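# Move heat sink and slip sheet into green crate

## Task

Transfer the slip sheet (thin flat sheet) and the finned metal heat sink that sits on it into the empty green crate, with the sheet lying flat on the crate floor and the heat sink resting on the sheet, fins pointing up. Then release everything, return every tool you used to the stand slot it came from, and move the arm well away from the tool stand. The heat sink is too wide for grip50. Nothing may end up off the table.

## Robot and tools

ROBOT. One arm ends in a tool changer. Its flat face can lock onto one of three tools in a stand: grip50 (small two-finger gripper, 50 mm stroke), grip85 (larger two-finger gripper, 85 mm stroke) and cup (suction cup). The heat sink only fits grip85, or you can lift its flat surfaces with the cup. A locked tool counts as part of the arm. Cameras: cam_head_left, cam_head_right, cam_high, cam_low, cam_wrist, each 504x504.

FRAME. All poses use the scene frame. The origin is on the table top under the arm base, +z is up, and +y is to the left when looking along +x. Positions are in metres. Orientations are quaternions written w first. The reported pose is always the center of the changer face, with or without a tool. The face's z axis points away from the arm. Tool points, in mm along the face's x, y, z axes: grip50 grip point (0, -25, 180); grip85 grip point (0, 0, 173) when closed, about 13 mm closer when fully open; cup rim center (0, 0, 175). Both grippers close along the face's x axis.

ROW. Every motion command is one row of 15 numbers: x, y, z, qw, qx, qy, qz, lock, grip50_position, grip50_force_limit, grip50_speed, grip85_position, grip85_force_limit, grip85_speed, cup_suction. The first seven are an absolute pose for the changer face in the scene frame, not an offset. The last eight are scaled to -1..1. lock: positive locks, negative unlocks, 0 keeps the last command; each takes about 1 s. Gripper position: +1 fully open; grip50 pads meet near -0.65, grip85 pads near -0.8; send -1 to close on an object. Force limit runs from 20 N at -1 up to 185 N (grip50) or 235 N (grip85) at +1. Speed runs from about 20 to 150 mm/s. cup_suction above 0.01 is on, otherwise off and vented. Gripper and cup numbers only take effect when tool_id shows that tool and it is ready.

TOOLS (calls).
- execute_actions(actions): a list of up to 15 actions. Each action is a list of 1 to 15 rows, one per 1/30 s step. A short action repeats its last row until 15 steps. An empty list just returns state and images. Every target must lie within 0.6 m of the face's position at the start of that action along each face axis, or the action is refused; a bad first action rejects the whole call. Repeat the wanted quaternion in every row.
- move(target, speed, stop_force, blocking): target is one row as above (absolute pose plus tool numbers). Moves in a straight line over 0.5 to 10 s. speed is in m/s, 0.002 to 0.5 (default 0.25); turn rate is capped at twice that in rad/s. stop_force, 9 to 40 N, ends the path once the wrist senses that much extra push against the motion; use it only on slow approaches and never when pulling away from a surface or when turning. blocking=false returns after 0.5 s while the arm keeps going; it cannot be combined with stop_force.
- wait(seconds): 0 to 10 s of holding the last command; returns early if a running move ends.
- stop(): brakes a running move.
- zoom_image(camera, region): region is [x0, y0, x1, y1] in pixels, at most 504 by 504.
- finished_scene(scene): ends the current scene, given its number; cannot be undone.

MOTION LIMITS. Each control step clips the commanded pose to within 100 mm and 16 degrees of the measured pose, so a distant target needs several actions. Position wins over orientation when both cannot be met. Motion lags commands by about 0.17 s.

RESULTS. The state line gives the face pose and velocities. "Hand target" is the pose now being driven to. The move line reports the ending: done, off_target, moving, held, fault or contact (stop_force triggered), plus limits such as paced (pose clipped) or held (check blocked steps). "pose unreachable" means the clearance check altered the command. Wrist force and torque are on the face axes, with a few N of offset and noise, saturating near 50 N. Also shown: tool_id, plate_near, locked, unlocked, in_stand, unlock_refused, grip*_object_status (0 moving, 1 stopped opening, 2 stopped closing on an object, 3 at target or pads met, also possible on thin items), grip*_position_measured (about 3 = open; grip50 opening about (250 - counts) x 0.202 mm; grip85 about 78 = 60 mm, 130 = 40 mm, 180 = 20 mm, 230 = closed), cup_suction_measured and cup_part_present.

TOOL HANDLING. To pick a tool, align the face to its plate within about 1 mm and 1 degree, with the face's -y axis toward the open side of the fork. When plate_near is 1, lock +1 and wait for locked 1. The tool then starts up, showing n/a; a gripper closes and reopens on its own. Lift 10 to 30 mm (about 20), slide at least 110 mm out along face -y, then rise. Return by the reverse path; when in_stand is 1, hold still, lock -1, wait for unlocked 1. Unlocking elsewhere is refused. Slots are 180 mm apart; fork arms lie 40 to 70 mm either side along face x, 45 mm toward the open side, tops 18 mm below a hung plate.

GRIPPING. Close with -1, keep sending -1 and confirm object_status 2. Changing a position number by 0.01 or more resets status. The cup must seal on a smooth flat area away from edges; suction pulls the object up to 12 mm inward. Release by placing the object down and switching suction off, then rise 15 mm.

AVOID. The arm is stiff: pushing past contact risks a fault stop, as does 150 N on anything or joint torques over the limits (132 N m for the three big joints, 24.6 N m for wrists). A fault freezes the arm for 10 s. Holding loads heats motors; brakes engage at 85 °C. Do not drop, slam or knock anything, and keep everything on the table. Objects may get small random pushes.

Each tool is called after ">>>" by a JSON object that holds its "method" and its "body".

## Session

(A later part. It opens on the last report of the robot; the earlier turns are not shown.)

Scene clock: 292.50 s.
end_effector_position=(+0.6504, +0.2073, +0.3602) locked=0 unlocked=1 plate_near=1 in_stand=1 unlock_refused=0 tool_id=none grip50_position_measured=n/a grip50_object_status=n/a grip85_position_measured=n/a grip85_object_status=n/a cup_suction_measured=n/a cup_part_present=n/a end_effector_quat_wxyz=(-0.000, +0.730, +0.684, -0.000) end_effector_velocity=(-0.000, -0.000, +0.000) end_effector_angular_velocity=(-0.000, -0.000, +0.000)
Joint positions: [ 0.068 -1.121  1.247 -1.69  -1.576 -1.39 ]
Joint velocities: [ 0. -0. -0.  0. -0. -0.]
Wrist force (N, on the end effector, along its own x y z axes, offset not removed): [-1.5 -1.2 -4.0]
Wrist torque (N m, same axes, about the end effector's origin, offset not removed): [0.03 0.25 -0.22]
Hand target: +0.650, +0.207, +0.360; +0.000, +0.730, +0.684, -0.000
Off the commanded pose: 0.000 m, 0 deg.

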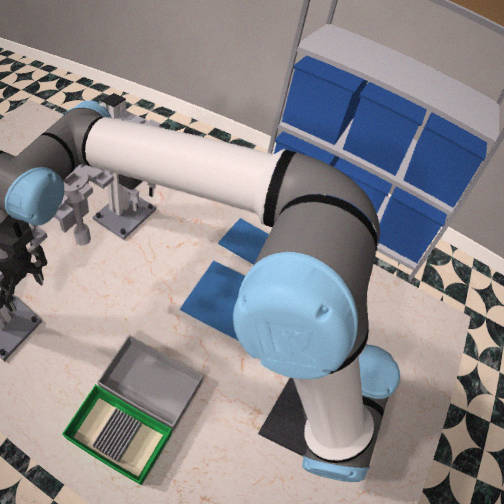

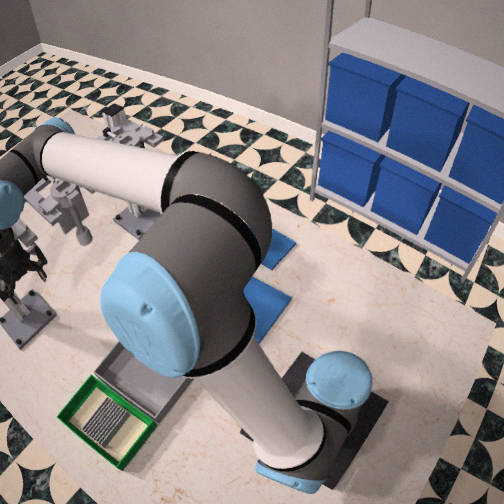

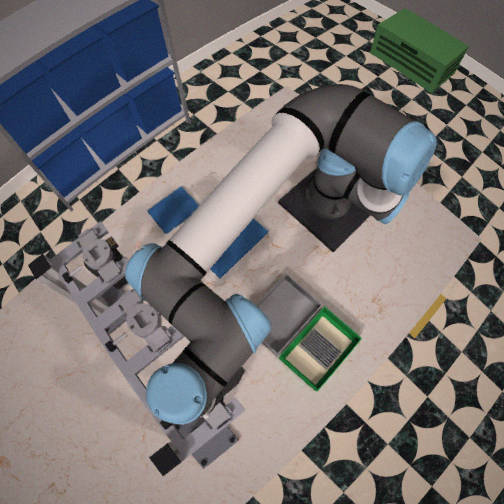

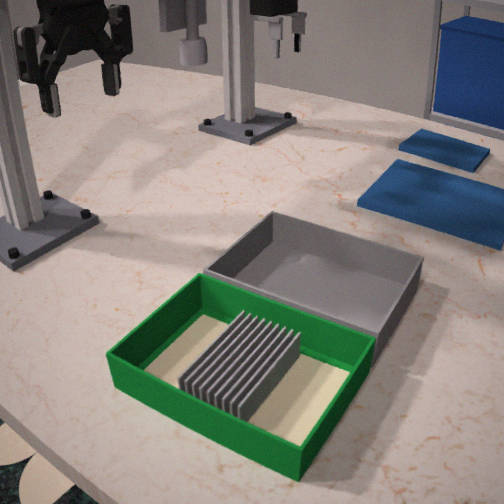

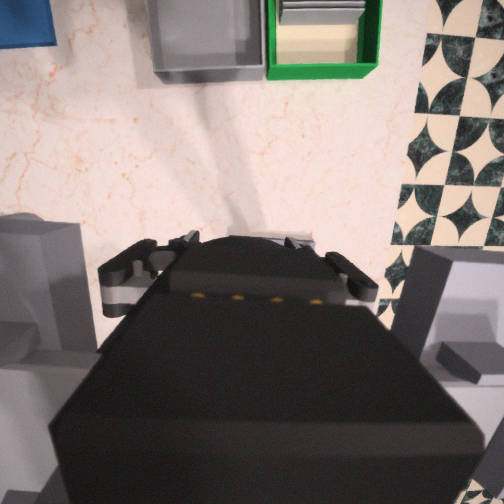

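>>> {"method": "move", "body": {"target": [0.6504,0.2073,0.385,0,0.7296,0.6839,0,0,0,0,0,0.75,-0.7,-0.5,0], "speed": 0.05}}

>>> {"method": "move", "body": {"target": [0.42,0.12,0.42,0,0.7296,0.6839,0,0,0,0,0,0.75,-0.7,-0.5,0], "speed": 0.25}}

>>> {"method": "finished_scene", "body": {"scene": 2}}

Scene clock: 305.33 s.
end_effector_position=(+0.6504, +0.2073, +0.3848) locked=0 unlocked=1 plate_near=0 in_stand=0 unlock_refused=0 tool_id=none grip50_position_measured=n/a grip50_object_status=n/a grip85_position_measured=n/a grip85_object_status=n/a cup_suction_measured=n/a cup_part_present=n/a end_effector_quat_wxyz=(+0.000, +0.730, +0.684, +0.000) end_effector_velocity=(+0.000, +0.000, +0.003) end_effector_angular_velocity=(+0.001, -0.000, +0.000)
Joint positions: [ 0.068 -1.126  1.192 -1.63  -1.576 -1.39 ]
Joint velocities: [ 0.    -0.    -0.006  0.006  0.001 -0.   ]
Wrist force (N, on the end effector, along its own x y z axes, offset not removed): [-0.2 0.2 -3.1]
Wrist torque (N m, same axes, about the end effector's origin, offset not removed): [0.02 0.03 -0.14]
Hand target: +0.650, +0.207, +0.385; +0.000, +0.730, +0.684, +0.000
Off the commanded pose: 0.000 m, 0 deg.
move: done

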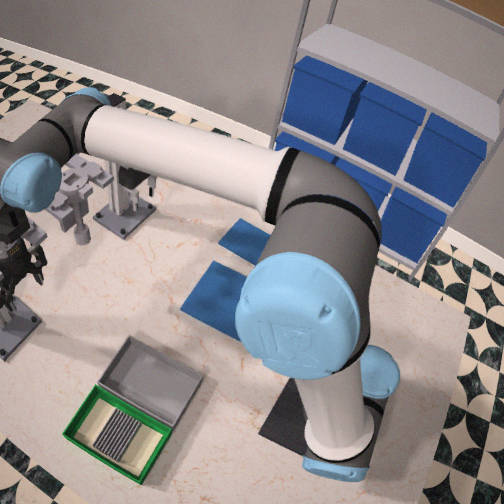

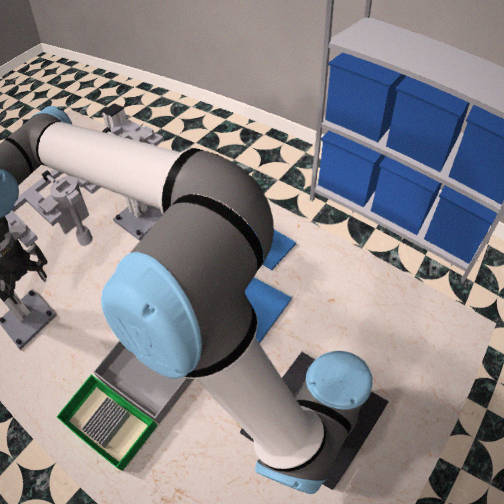

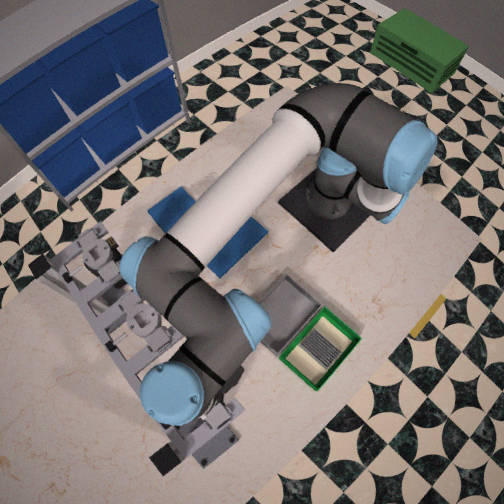

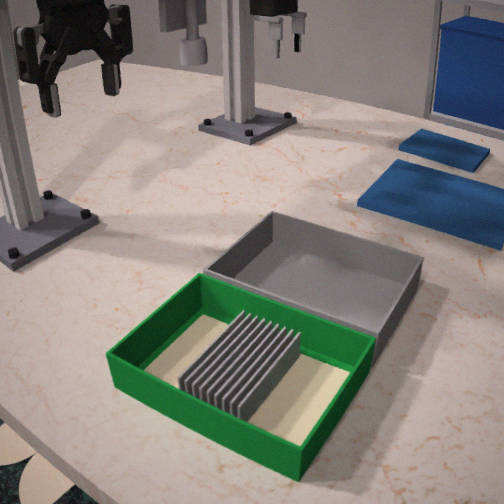

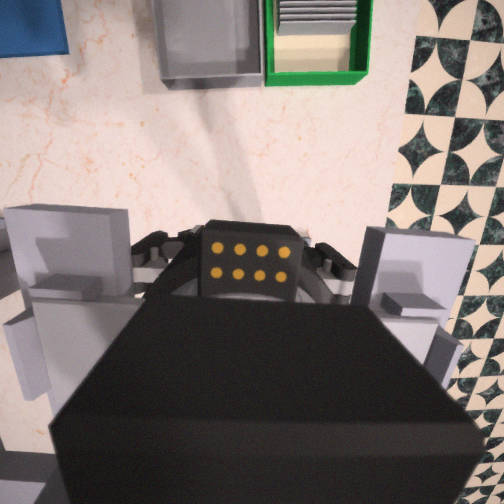

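Scene clock: 306.97 s.
end_effector_position=(+0.4201, +0.1202, +0.4201) locked=0 unlocked=1 plate_near=0 in_stand=0 unlock_refused=0 tool_id=none grip50_position_measured=n/a grip50_object_status=n/a grip85_position_measured=n/a grip85_object_status=n/a cup_suction_measured=n/a cup_part_present=n/a end_effector_quat_wxyz=(-0.000, +0.730, +0.684, +0.000) end_effector_velocity=(-0.001, -0.001, +0.000) end_effector_angular_velocity=(+0.000, -0.001, +0.001)
Joint positions: [-0.071 -1.737  1.798 -1.625 -1.577 -1.529]
Joint velocities: [-0.002 -0.004  0.003  0.001  0.    -0.002]
Wrist force (N, on the end effector, along its own x y z axes, offset not removed): [-0.4 -2.1 -1.9]
Wrist torque (N m, same axes, about the end effector's origin, offset not removed): [-0.05 -0.01 -0.25]
Hand target: +0.420, +0.120, +0.420; -0.000, +0.730, +0.684, +0.000
Off the commanded pose: 0.000 m, 0 deg.
move: done

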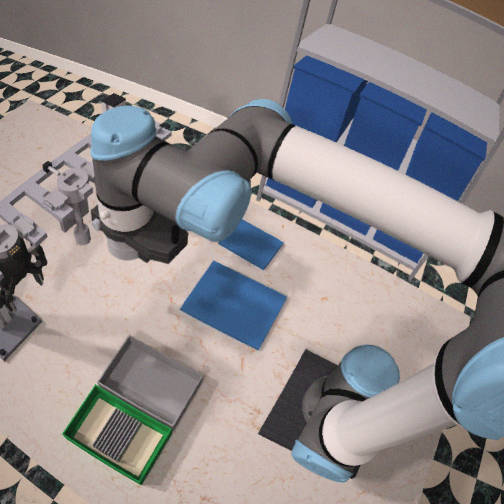

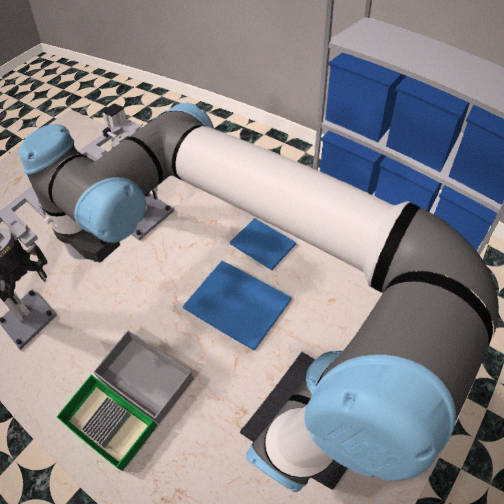

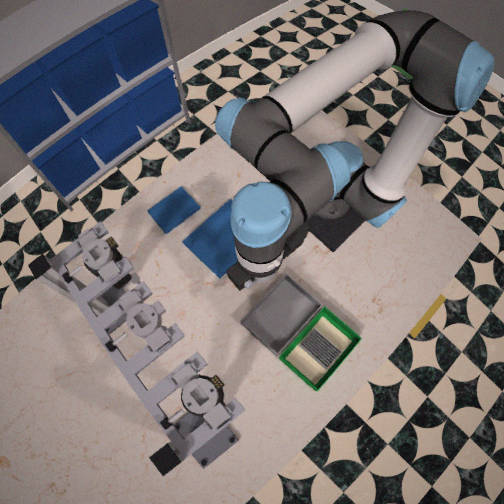

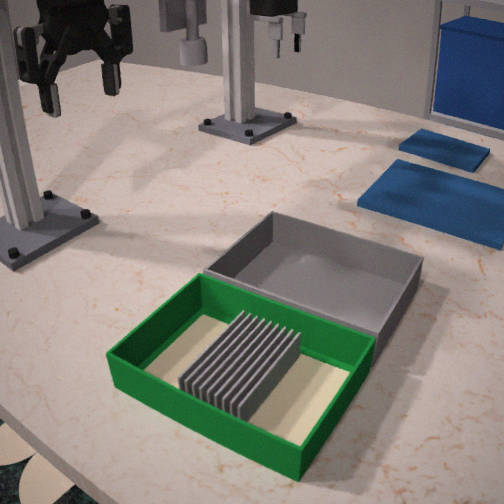

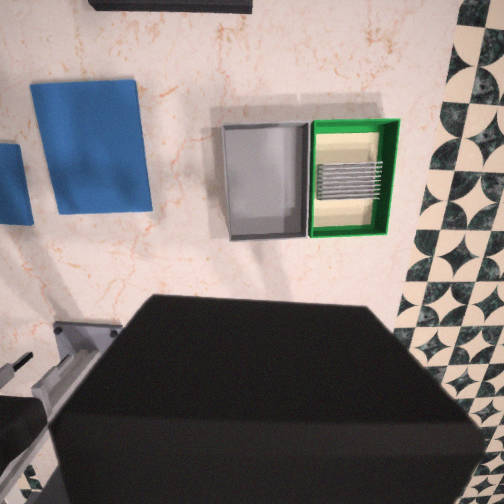

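The scene is finished: the task was done.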